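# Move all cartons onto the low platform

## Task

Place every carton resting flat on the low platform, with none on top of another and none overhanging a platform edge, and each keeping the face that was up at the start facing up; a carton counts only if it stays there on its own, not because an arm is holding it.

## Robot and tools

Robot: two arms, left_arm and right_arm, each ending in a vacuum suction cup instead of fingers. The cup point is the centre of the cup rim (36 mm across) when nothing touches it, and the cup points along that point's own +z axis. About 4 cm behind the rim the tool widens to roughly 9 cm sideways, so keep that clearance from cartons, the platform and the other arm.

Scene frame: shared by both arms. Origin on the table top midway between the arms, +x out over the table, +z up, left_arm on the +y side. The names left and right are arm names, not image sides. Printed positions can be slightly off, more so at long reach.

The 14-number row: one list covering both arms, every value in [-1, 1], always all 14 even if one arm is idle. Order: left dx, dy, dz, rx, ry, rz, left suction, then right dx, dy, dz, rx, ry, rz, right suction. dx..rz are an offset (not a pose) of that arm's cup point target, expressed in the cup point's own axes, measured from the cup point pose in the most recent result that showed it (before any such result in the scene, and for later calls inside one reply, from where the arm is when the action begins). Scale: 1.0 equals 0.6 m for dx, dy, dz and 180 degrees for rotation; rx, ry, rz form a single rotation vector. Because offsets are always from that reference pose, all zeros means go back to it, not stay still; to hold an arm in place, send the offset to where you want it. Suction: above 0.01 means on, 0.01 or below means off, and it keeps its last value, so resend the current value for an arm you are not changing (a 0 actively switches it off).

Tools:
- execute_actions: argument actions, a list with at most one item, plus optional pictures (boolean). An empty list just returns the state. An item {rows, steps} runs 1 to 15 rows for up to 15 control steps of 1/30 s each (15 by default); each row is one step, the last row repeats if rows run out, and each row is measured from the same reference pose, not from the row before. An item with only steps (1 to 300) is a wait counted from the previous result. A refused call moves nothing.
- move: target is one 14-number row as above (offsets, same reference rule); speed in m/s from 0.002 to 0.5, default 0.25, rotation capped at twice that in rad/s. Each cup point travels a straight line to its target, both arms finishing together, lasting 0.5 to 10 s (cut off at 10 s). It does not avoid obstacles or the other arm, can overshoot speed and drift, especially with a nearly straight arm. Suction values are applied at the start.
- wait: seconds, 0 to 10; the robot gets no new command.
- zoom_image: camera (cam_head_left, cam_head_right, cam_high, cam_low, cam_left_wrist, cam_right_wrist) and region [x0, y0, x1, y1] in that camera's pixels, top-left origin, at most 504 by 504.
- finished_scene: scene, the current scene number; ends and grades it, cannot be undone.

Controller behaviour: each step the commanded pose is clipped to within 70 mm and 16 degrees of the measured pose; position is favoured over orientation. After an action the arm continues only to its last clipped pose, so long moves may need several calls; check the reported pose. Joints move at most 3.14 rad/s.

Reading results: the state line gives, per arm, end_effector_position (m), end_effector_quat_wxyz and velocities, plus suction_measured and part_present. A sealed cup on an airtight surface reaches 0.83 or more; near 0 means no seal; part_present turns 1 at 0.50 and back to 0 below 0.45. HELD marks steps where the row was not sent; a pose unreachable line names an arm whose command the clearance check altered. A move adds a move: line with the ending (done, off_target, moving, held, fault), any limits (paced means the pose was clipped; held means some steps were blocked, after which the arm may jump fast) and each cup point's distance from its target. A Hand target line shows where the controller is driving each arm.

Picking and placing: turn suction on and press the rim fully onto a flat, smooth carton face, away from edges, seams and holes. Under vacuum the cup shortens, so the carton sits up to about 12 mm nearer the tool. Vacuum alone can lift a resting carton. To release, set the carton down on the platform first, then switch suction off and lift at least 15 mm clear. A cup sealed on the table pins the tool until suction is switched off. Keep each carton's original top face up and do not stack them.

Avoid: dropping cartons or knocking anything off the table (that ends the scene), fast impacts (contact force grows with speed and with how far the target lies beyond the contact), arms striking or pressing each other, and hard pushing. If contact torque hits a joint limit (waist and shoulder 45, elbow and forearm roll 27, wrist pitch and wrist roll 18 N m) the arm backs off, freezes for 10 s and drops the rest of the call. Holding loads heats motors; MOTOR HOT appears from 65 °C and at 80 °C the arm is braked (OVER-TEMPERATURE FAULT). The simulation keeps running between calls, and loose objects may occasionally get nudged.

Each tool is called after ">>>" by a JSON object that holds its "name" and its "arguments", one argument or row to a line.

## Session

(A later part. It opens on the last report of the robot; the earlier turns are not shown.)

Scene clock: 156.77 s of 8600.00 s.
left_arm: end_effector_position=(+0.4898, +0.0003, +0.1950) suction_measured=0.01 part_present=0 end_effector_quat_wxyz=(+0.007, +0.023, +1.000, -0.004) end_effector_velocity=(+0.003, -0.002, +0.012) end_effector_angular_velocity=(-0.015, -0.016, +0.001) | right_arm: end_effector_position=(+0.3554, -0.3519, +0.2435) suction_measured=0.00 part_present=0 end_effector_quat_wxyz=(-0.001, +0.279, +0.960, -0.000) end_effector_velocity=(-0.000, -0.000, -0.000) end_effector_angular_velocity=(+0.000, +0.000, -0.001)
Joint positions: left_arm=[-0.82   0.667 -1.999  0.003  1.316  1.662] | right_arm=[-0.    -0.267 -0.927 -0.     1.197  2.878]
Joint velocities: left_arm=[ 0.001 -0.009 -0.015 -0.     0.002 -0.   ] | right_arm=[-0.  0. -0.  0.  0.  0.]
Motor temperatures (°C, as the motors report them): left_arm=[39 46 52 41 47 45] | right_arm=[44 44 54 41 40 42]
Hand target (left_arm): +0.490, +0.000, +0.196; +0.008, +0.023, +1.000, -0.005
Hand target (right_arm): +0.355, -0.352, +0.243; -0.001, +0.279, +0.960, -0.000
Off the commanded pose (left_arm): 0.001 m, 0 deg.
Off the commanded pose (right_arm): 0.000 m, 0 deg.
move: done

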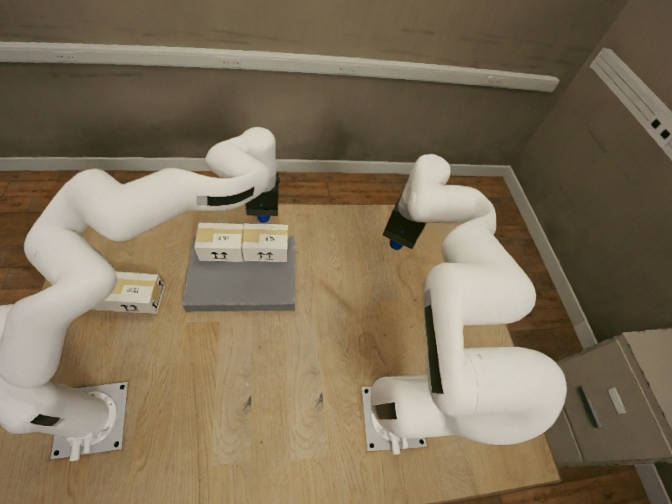

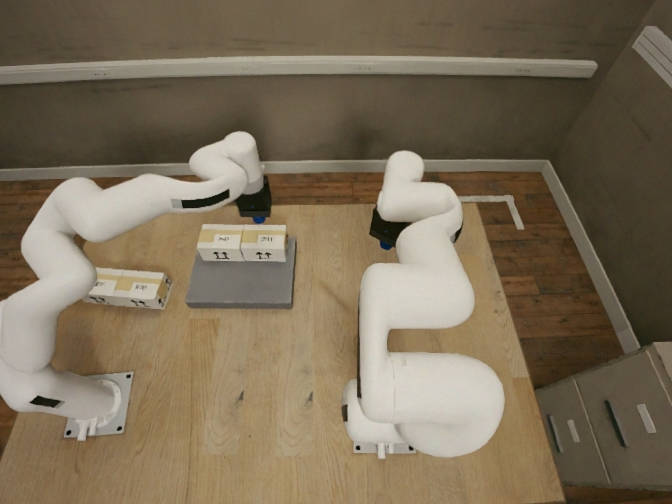

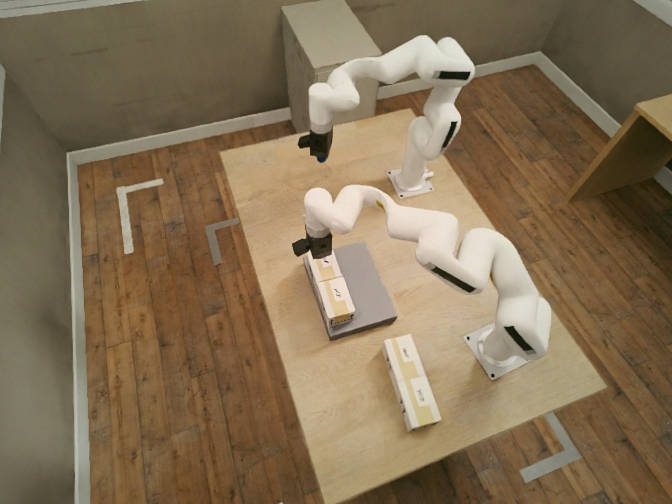

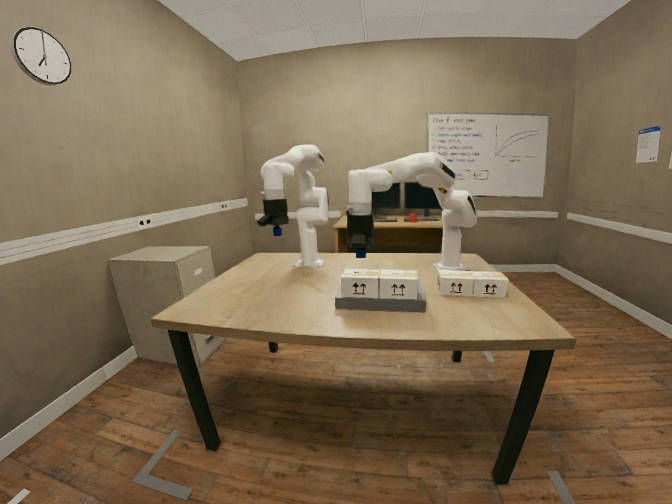

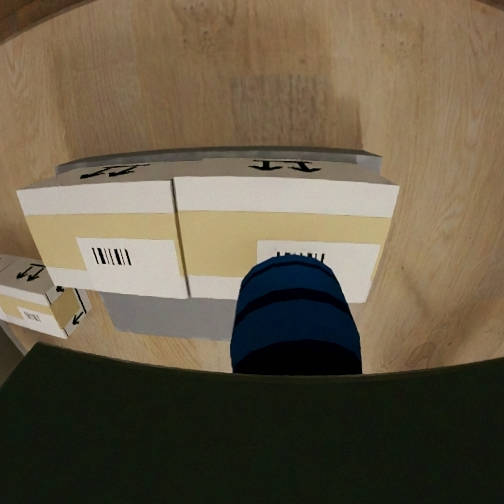

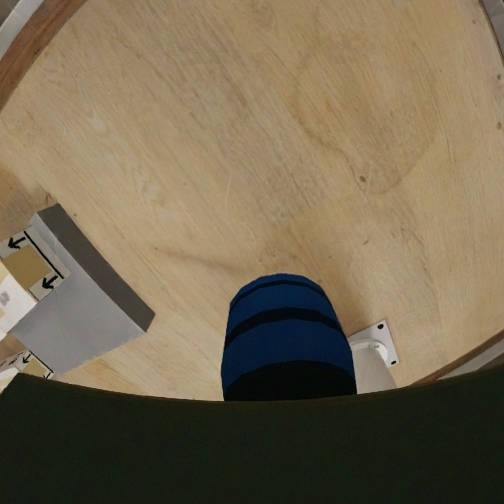

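>>> {"name": "move", "arguments": {
  "target": [0.232,0.627,0,0,0,0.02,0,0,0,0,0,0,0,0]
}}

>>> {"name": "move", "arguments": {
  "target": [0,0,0.178,0,0,0,0,0,0,0,0,0,0,0]
}}

Scene clock: 163.40 s of 8600.00 s.
left_arm: end_effector_position=(+0.3690, +0.3833, +0.1915) suction_measured=0.01 part_present=0 end_effector_quat_wxyz=(+0.007, +0.055, +0.998, -0.001) end_effector_velocity=(-0.000, +0.002, +0.000) end_effector_angular_velocity=(-0.000, -0.001, +0.002) | right_arm: end_effector_position=(+0.3554, -0.3519, +0.2435) suction_measured=0.00 part_present=0 end_effector_quat_wxyz=(-0.001, +0.279, +0.960, -0.000) end_effector_velocity=(-0.000, -0.000, +0.000) end_effector_angular_velocity=(-0.000, +0.000, -0.001)
Joint positions: left_arm=[-0.228 -0.367 -0.683 -0.002  1.035  2.319] | right_arm=[-0.    -0.267 -0.927 -0.     1.197  2.878]
Joint velocities: left_arm=[ 0.006 -0.003  0.003 -0.001 -0.     0.004] | right_arm=[-0.     0.    -0.    -0.     0.     0.001]
Motor temperatures (°C, as the motors report them): left_arm=[39 46 52 41 47 45] | right_arm=[44 44 54 41 40 42]
Hand target (left_arm): +0.369, +0.384, +0.192; +0.007, +0.055, +0.998, -0.001
Hand target (right_arm): +0.355, -0.352, +0.243; -0.001, +0.279, +0.960, -0.000
Off the commanded pose (left_arm): 0.002 m, 0 deg.
Off the commanded pose (right_arm): 0.000 m, 0 deg.
After step 90, 1.53 s passed at rest.
move: done

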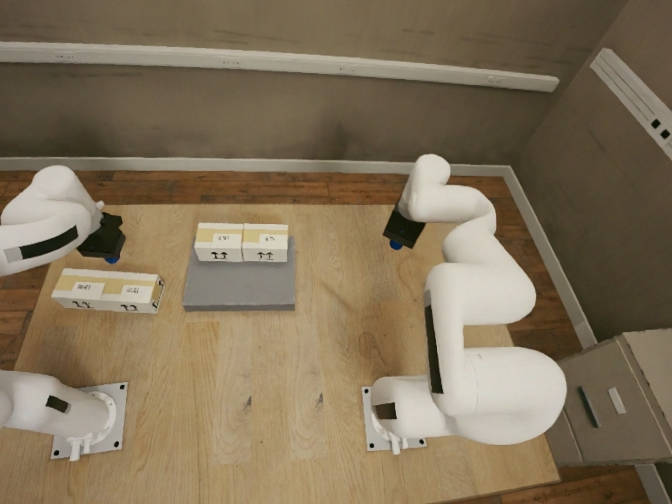

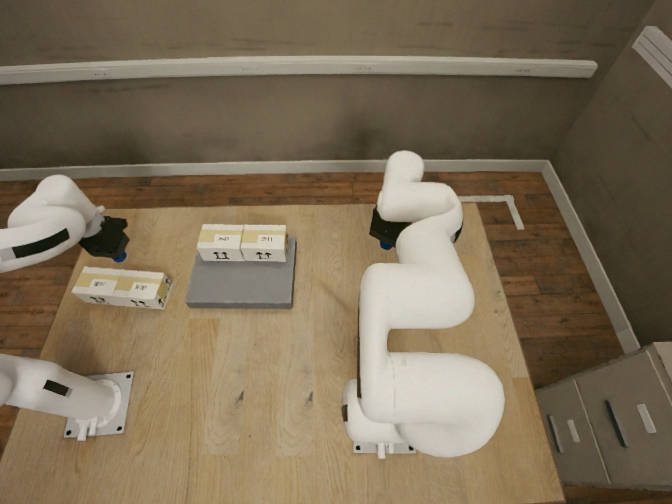

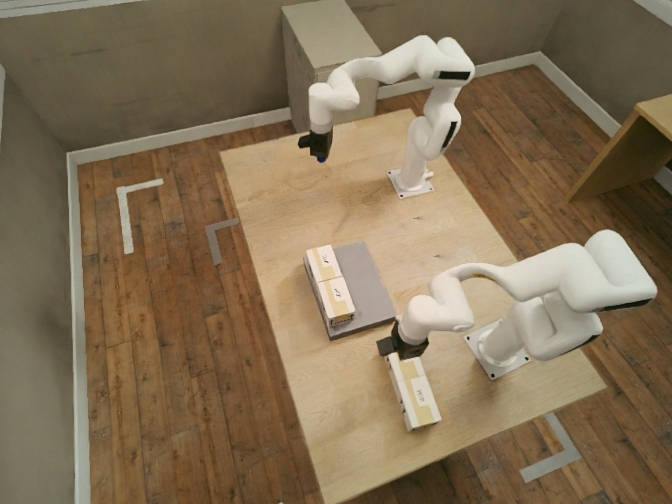

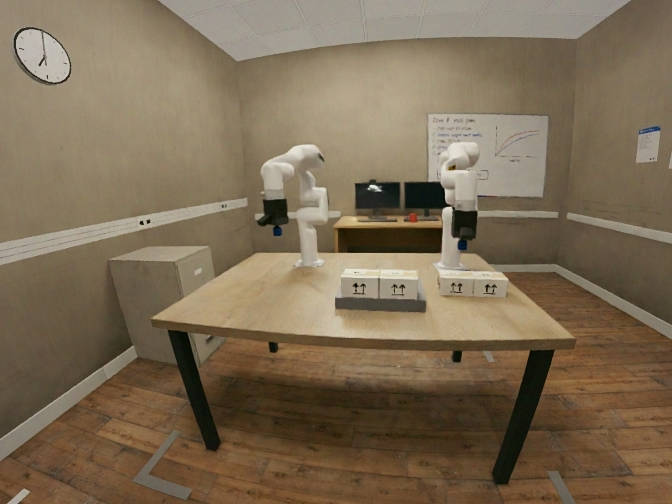

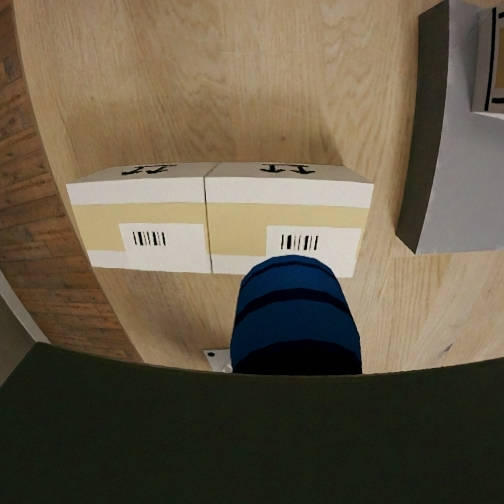

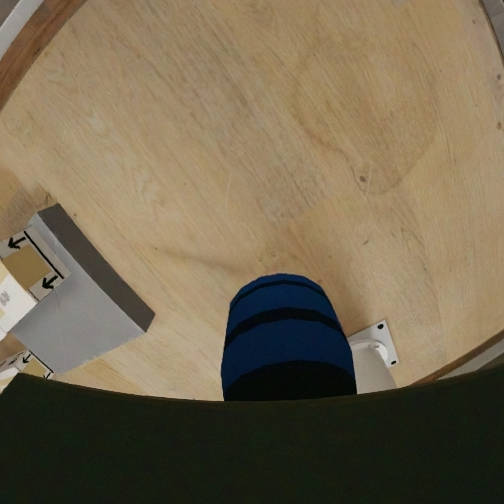

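Scene clock: 164.33 s of 8600.00 s.
left_arm: end_effector_position=(+0.3706, +0.3823, +0.0851) suction_measured=0.01 part_present=0 end_effector_quat_wxyz=(+0.008, +0.056, +0.998, -0.002) end_effector_velocity=(-0.002, +0.000, -0.003) end_effector_angular_velocity=(+0.001, +0.006, -0.001) | right_arm: end_effector_position=(+0.3554, -0.3519, +0.2435) suction_measured=0.00 part_present=0 end_effector_quat_wxyz=(-0.001, +0.279, +0.960, -0.000) end_effector_velocity=(-0.000, -0.000, +0.000) end_effector_angular_velocity=(-0.000, -0.000, -0.000)
Joint positions: left_arm=[-0.23  -0.162 -0.529 -0.004  0.675  2.32 ] | right_arm=[-0.    -0.267 -0.927 -0.     1.197  2.878]
Joint velocities: left_arm=[-0.     0.005  0.005  0.    -0.003  0.   ] | right_arm=[ 0. -0. -0. -0.  0.  0.]
Motor temperatures (°C, as the motors report them): left_arm=[39 46 52 41 47 45] | right_arm=[44 44 54 41 40 42]
Hand target (left_arm): +0.370, +0.382, +0.085; +0.007, +0.056, +0.998, -0.002
Hand target (right_arm): +0.355, -0.352, +0.243; -0.001, +0.279, +0.960, -0.000
Off the commanded pose (left_arm): 0.001 m, 0 deg.
Off the commanded pose (right_arm): 0.000 m, 0 deg.
move: done

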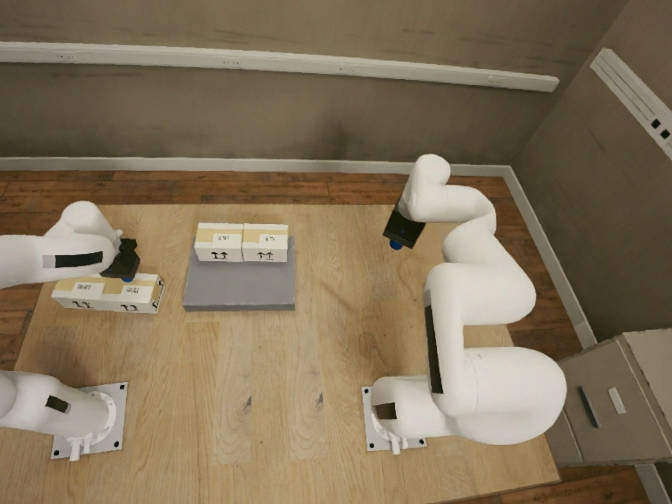

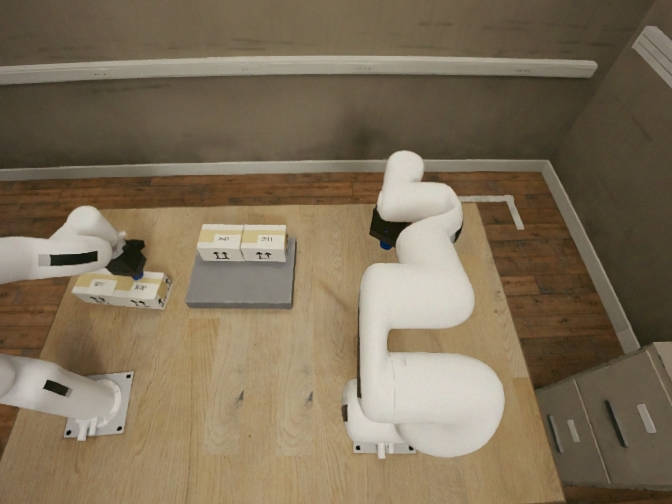

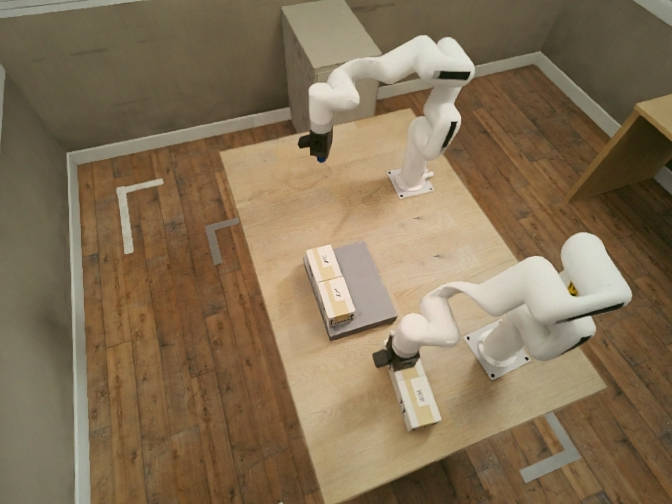

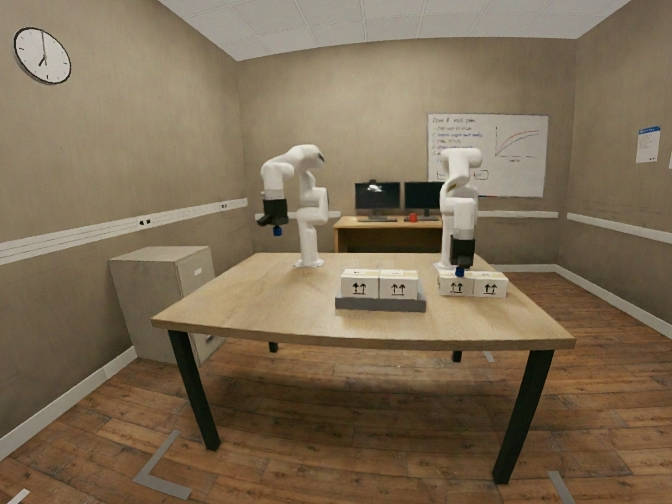

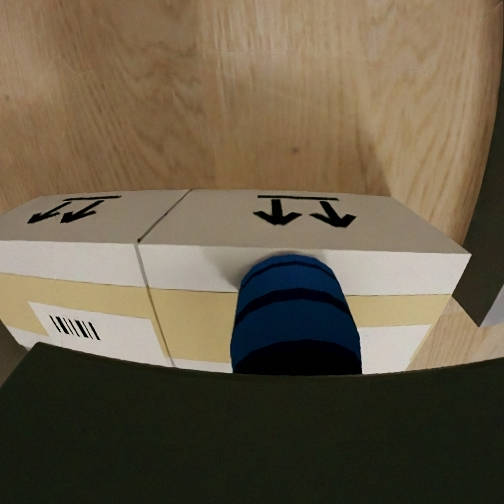

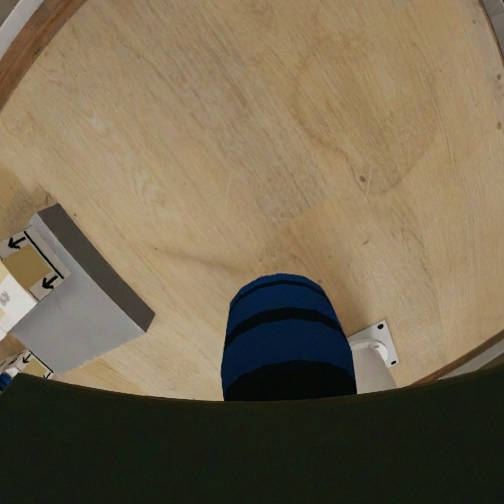

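>>> {"name": "move", "arguments": {
  "target": [0.022,-0.006,0.031,0,0,0,1,0,0,0,0,0,0,0],
  "speed": 0.025
}}

>>> {"name": "move", "arguments": {
  "target": [0,0,-0.225,0,0,-0.02,1,0,0,0,0,0,0,0],
  "speed": 0.2
}}

>>> {"name": "move", "arguments": {
  "target": [-0.10,-0.628,0,0,0,0,1,0,0,0,0,0,0,0],
  "speed": 0.2
}}

>>> {"name": "move", "arguments": {
  "target": [0,0,0.11,0,0,0,1,0,0,0,0,0,0,0],
  "speed": 0.06
}}

Scene clock: 171.80 s of 8600.00 s.
left_arm: end_effector_position=(+0.3574, +0.3799, +0.0664) suction_measured=1.00 part_present=1 end_effector_quat_wxyz=(+0.008, +0.056, +0.998, -0.002) end_effector_velocity=(+0.001, -0.000, +0.001) end_effector_angular_velocity=(-0.001, -0.006, +0.000) | right_arm: end_effector_position=(+0.3554, -0.3519, +0.2435) suction_measured=0.00 part_present=0 end_effector_quat_wxyz=(-0.001, +0.279, +0.960, -0.000) end_effector_velocity=(-0.000, -0.000, -0.000) end_effector_angular_velocity=(-0.000, +0.001, -0.000)
Joint positions: left_arm=[-0.243 -0.153 -0.469 -0.004  0.606  2.308] | right_arm=[-0.    -0.267 -0.927 -0.     1.197  2.878]
Joint velocities: left_arm=[-0.    -0.003 -0.     0.    -0.004 -0.001] | right_arm=[-0.     0.001 -0.    -0.     0.    -0.   ]
Motor temperatures (°C, as the motors report them): left_arm=[39 45 51 41 47 45] | right_arm=[44 44 54 41 40 42]
Hand target (left_arm): +0.357, +0.380, +0.066; +0.008, +0.056, +0.998, -0.002
Hand target (right_arm): +0.355, -0.352, +0.243; -0.001, +0.279, +0.960, -0.000
Off the commanded pose (left_arm): 0.000 m, 0 deg.
Off the commanded pose (right_arm): 0.000 m, 0 deg.
After step 90, 3.30 s passed at rest.
move: done

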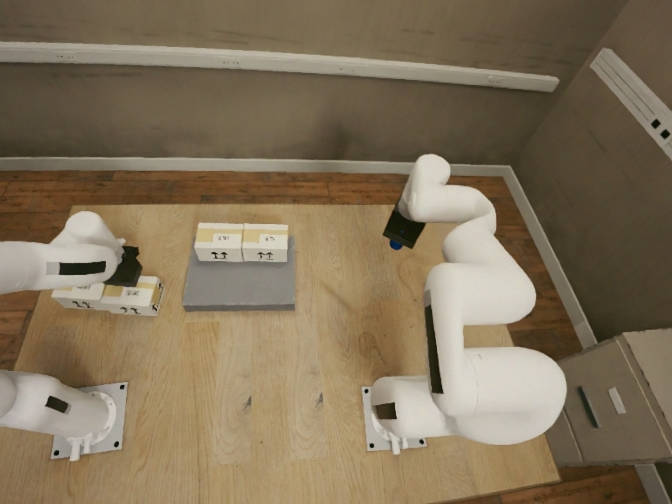

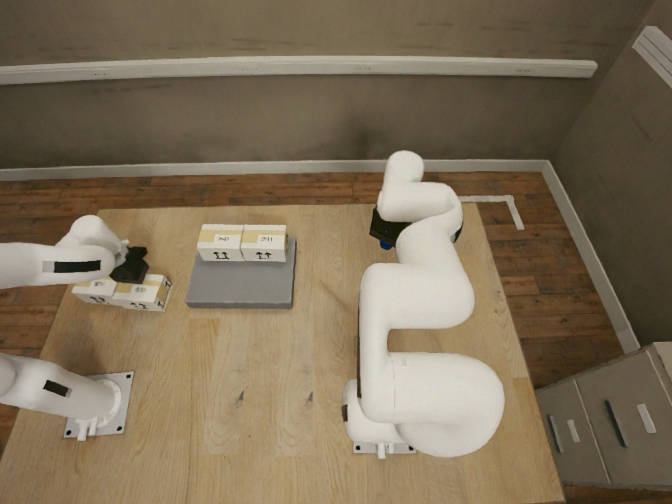

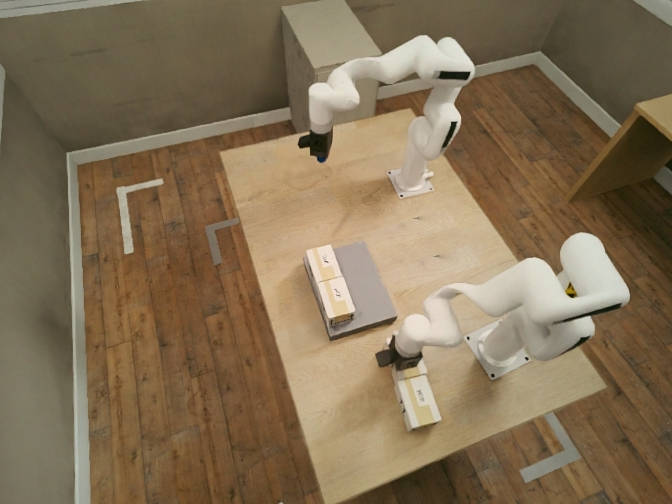

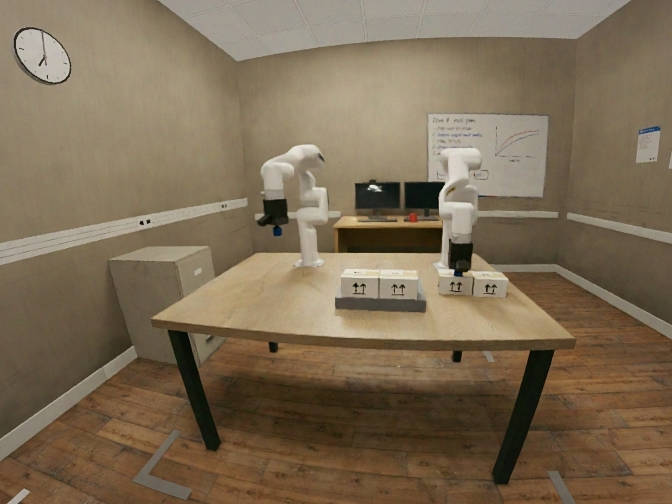

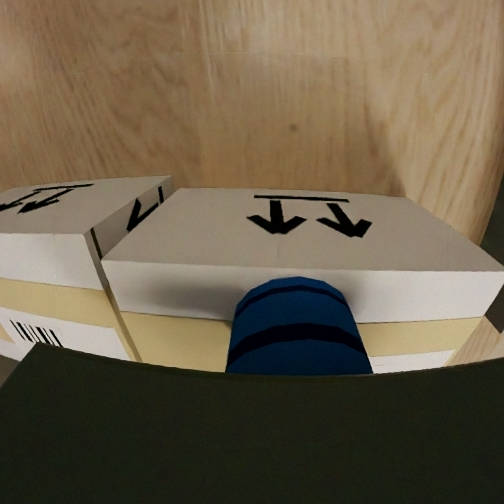

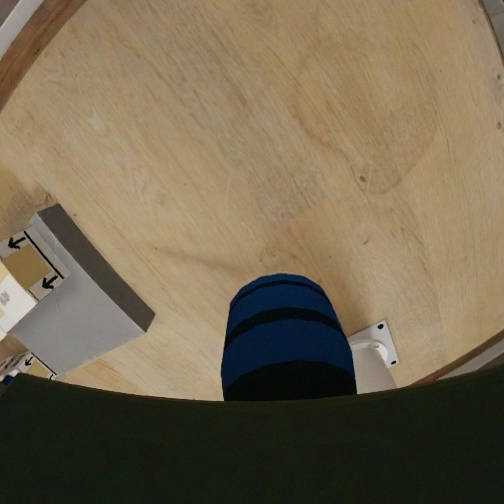

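Scene clock: 172.93 s of 8600.00 s.
left_arm: end_effector_position=(+0.3554, +0.3812, +0.2010) suction_measured=1.00 part_present=1 end_effector_quat_wxyz=(+0.007, +0.024, +1.000, -0.002) end_effector_velocity=(+0.003, -0.001, +0.005) end_effector_angular_velocity=(-0.002, -0.012, -0.000) | right_arm: end_effector_position=(+0.3554, -0.3519, +0.2435) suction_measured=0.00 part_present=0 end_effector_quat_wxyz=(-0.001, +0.279, +0.960, -0.000) end_effector_velocity=(+0.000, +0.000, +0.000) end_effector_angular_velocity=(-0.000, -0.001, +0.001)
Joint positions: left_arm=[-0.24  -0.426 -0.662 -0.002  1.074  2.244] | right_arm=[-0.    -0.267 -0.927 -0.     1.197  2.878]
Joint velocities: left_arm=[-0.001 -0.003 -0.01  -0.     0.001 -0.   ] | right_arm=[ 0.    -0.    -0.001 -0.     0.    -0.   ]
Motor temperatures (°C, as the motors report them): left_arm=[39 45 51 41 47 45] | right_arm=[44 44 54 41 40 42]
Hand target (left_arm): +0.356, +0.381, +0.202; +0.008, +0.024, +1.000, -0.002
Hand target (right_arm): +0.355, -0.352, +0.243; -0.001, +0.279, +0.960, -0.000
Off the commanded pose (left_arm): 0.001 m, 0 deg.
Off the commanded pose (right_arm): 0.000 m, 0 deg.
move: done

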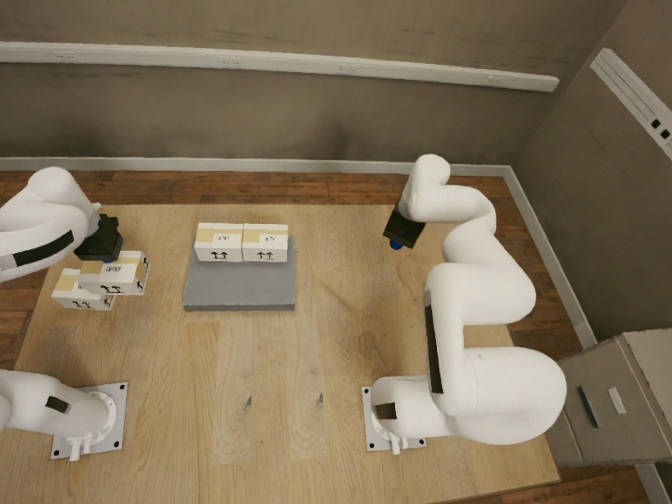

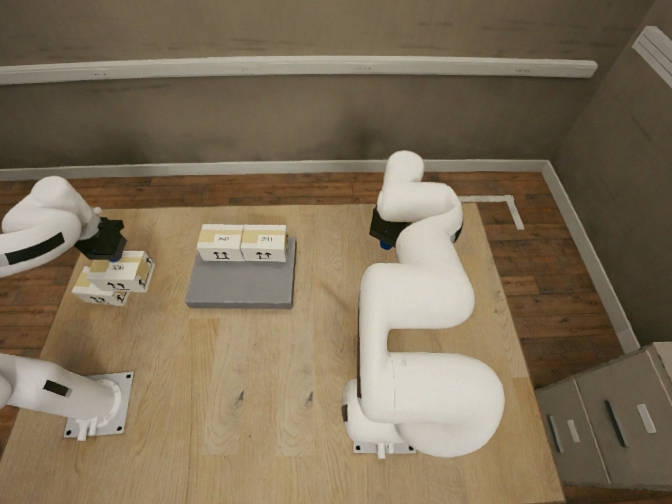

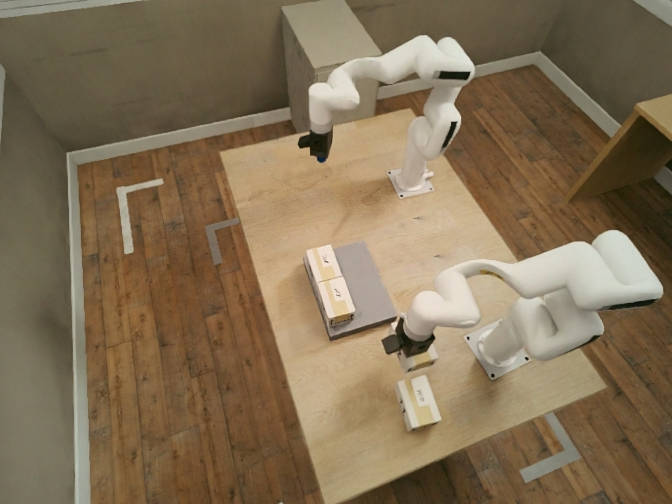

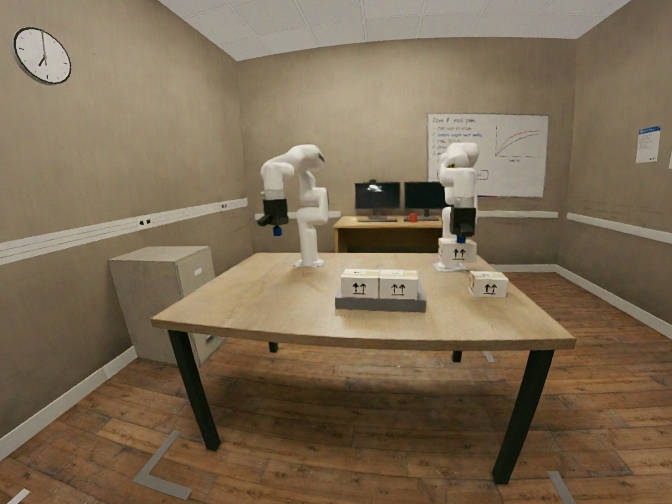

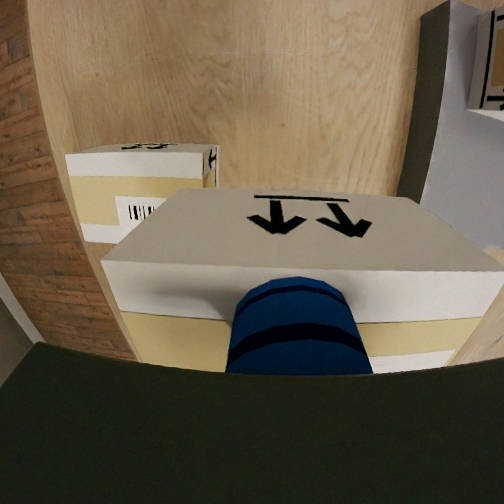

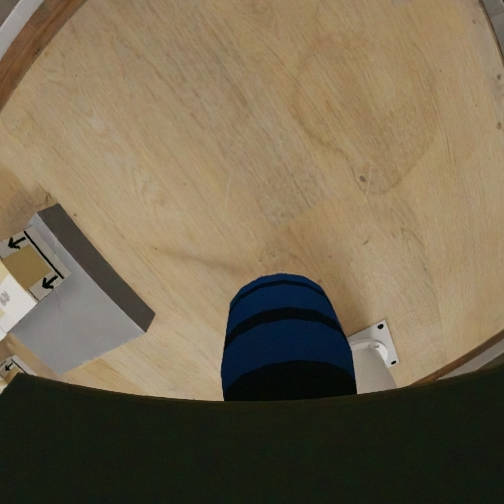

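Scene clock: 175.30 s of 8600.00 s.
left_arm: end_effector_position=(+0.3970, +0.0011, +0.2040) suction_measured=1.00 part_present=1 end_effector_quat_wxyz=(+0.007, +0.023, +1.000, -0.005) end_effector_velocity=(-0.001, -0.001, -0.000) end_effector_angular_velocity=(+0.002, +0.002, -0.001) | right_arm: end_effector_position=(+0.3554, -0.3519, +0.2435) suction_measured=0.00 part_present=0 end_effector_quat_wxyz=(-0.001, +0.279, +0.960, -0.000) end_effector_velocity=(+0.000, -0.000, +0.000) end_effector_angular_velocity=(-0.000, -0.001, -0.000)
Joint positions: left_arm=[-0.926  0.382 -1.586  0.004  1.188  1.555] | right_arm=[-0.    -0.267 -0.927 -0.     1.197  2.878]
Joint velocities: left_arm=[-0.002  0.005 -0.008 -0.     0.006 -0.001] | right_arm=[-0.     0.    -0.    -0.    -0.001  0.   ]
Motor temperatures (°C, as the motors report them): left_arm=[39 45 52 41 47 45] | right_arm=[44 44 54 41 40 42]
Hand target (left_arm): +0.397, +0.001, +0.204; +0.007, +0.023, +1.000, -0.005
Hand target (right_arm): +0.355, -0.352, +0.243; -0.001, +0.279, +0.960, -0.000
Off the commanded pose (left_arm): 0.001 m, 0 deg.
Off the commanded pose (right_arm): 0.000 m, 0 deg.
move: done

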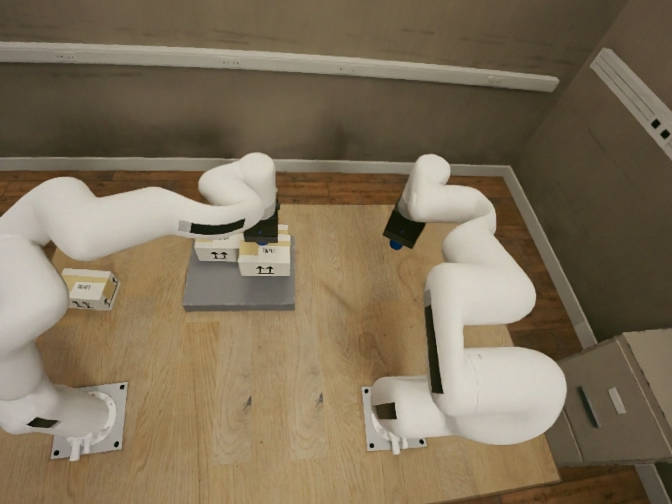

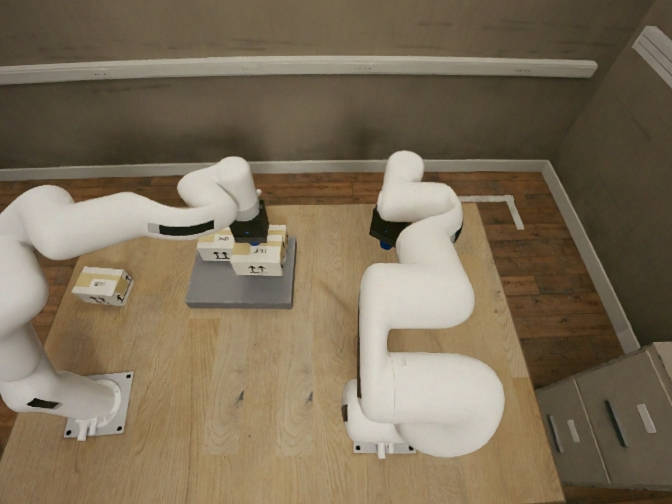

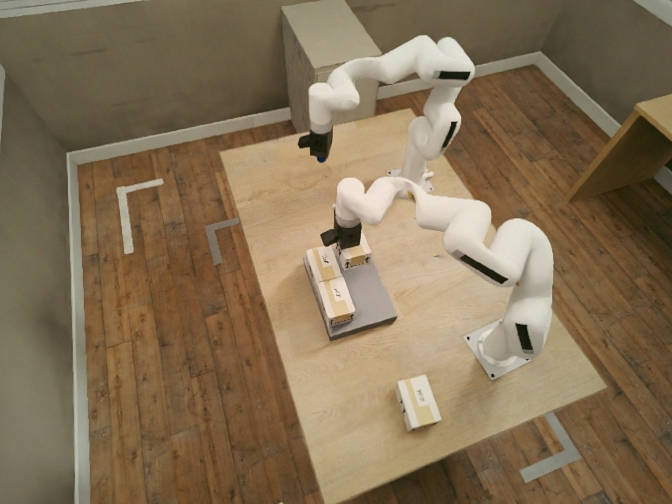

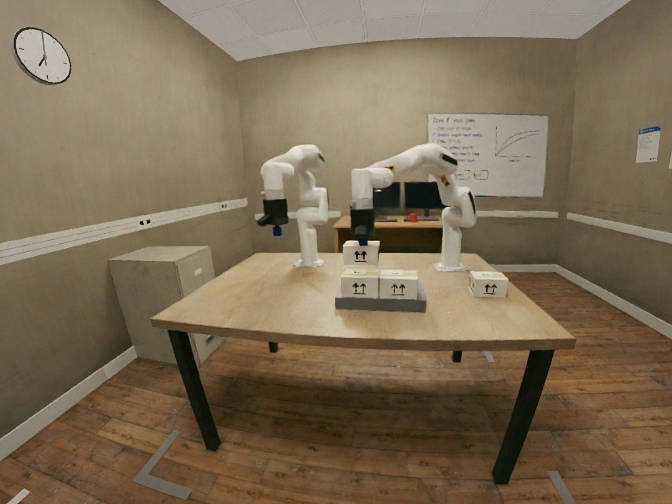

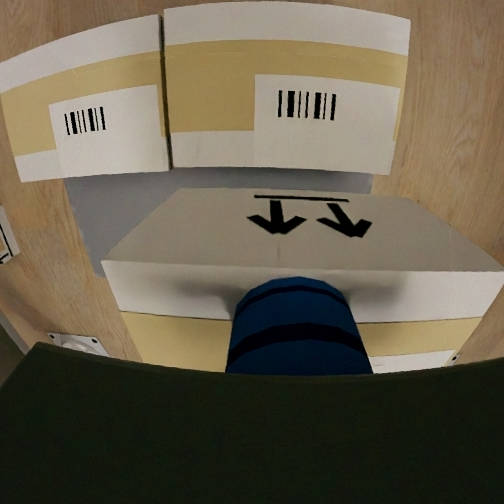

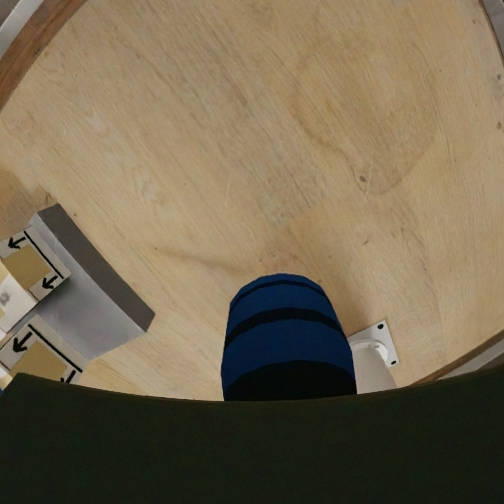

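Scene clock: 176.70 s of 8600.00 s.
left_arm: end_effector_position=(+0.3977, +0.0002, +0.1384) suction_measured=1.00 part_present=1 end_effector_quat_wxyz=(+0.007, +0.024, +1.000, -0.005) end_effector_velocity=(+0.002, -0.002, +0.004) end_effector_angular_velocity=(-0.009, -0.008, +0.001) | right_arm: end_effector_position=(+0.3554, -0.3519, +0.2435) suction_measured=0.00 part_present=0 end_effector_quat_wxyz=(-0.001, +0.279, +0.960, -0.000) end_effector_velocity=(-0.000, +0.000, -0.000) end_effector_angular_velocity=(+0.000, +0.001, +0.000)
Joint positions: left_arm=[-0.926  0.44  -1.479  0.004  1.023  1.555] | right_arm=[-0.    -0.267 -0.927 -0.     1.197  2.878]
Joint velocities: left_arm=[ 0.    -0.004 -0.005 -0.    -0.004 -0.   ] | right_arm=[0.    0.001 0.    0.    0.    0.   ]
Motor temperatures (°C, as the motors report them): left_arm=[39 45 52 41 47 45] | right_arm=[44 44 54 41 40 42]
Hand target (left_arm): +0.398, +0.000, +0.138; +0.007, +0.024, +1.000, -0.005
Hand target (right_arm): +0.355, -0.352, +0.243; -0.001, +0.279, +0.960, -0.000
Off the commanded pose (left_arm): 0.001 m, 0 deg.
Off the commanded pose (right_arm): 0.000 m, 0 deg.
move: done

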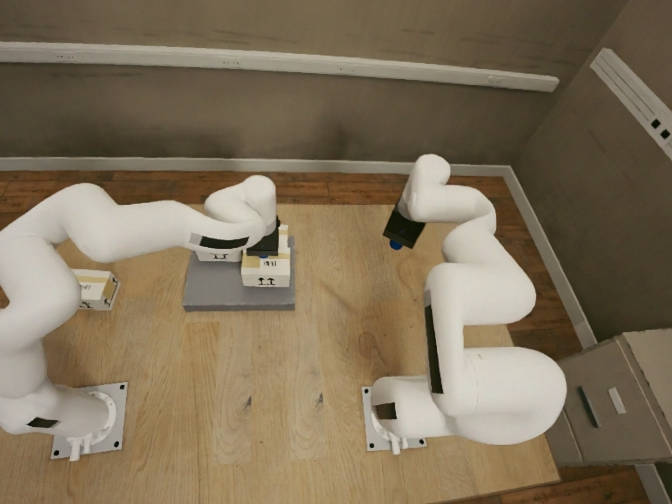

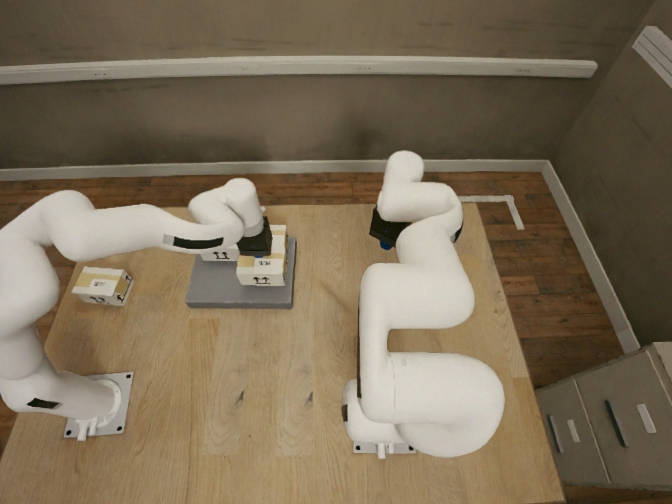

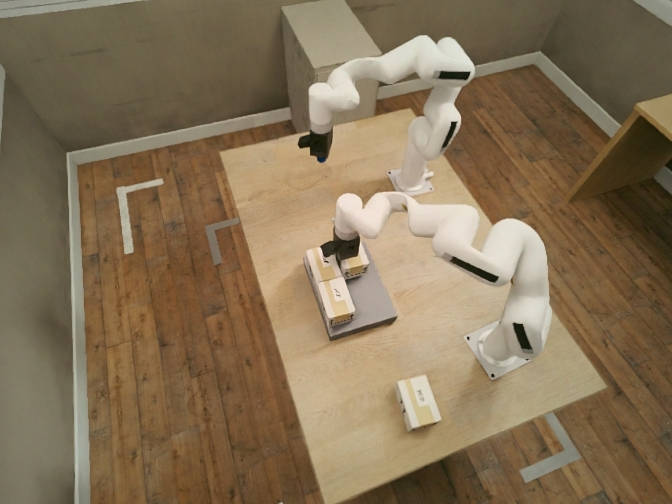

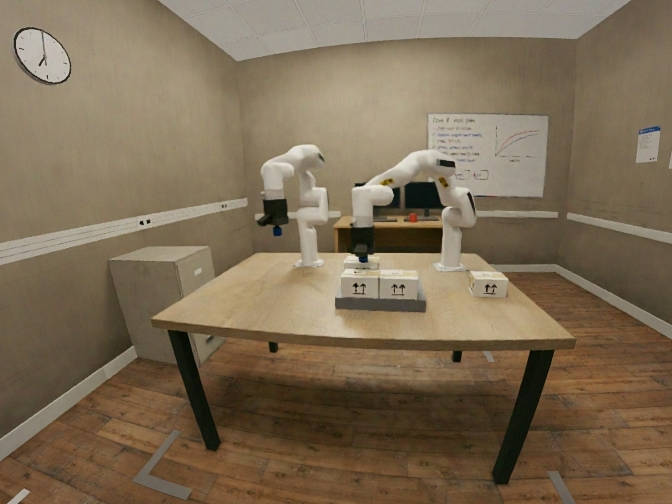

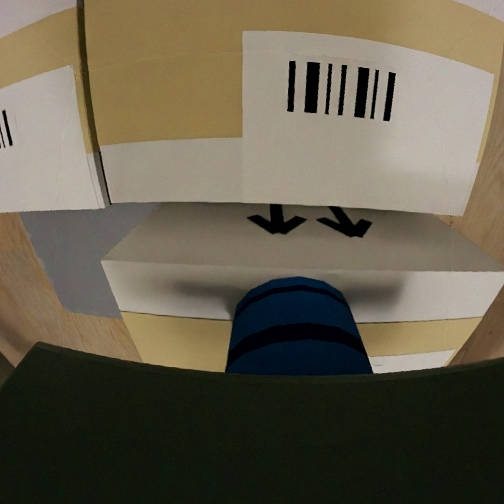

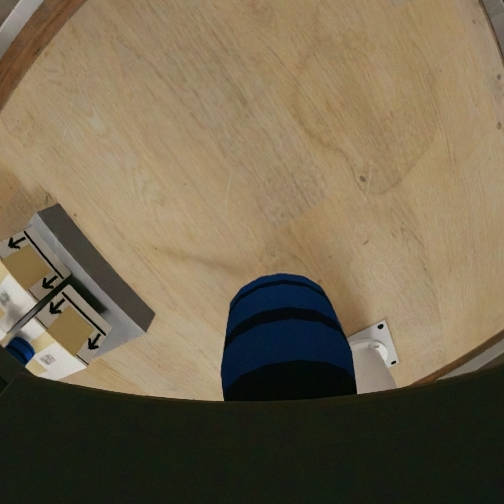

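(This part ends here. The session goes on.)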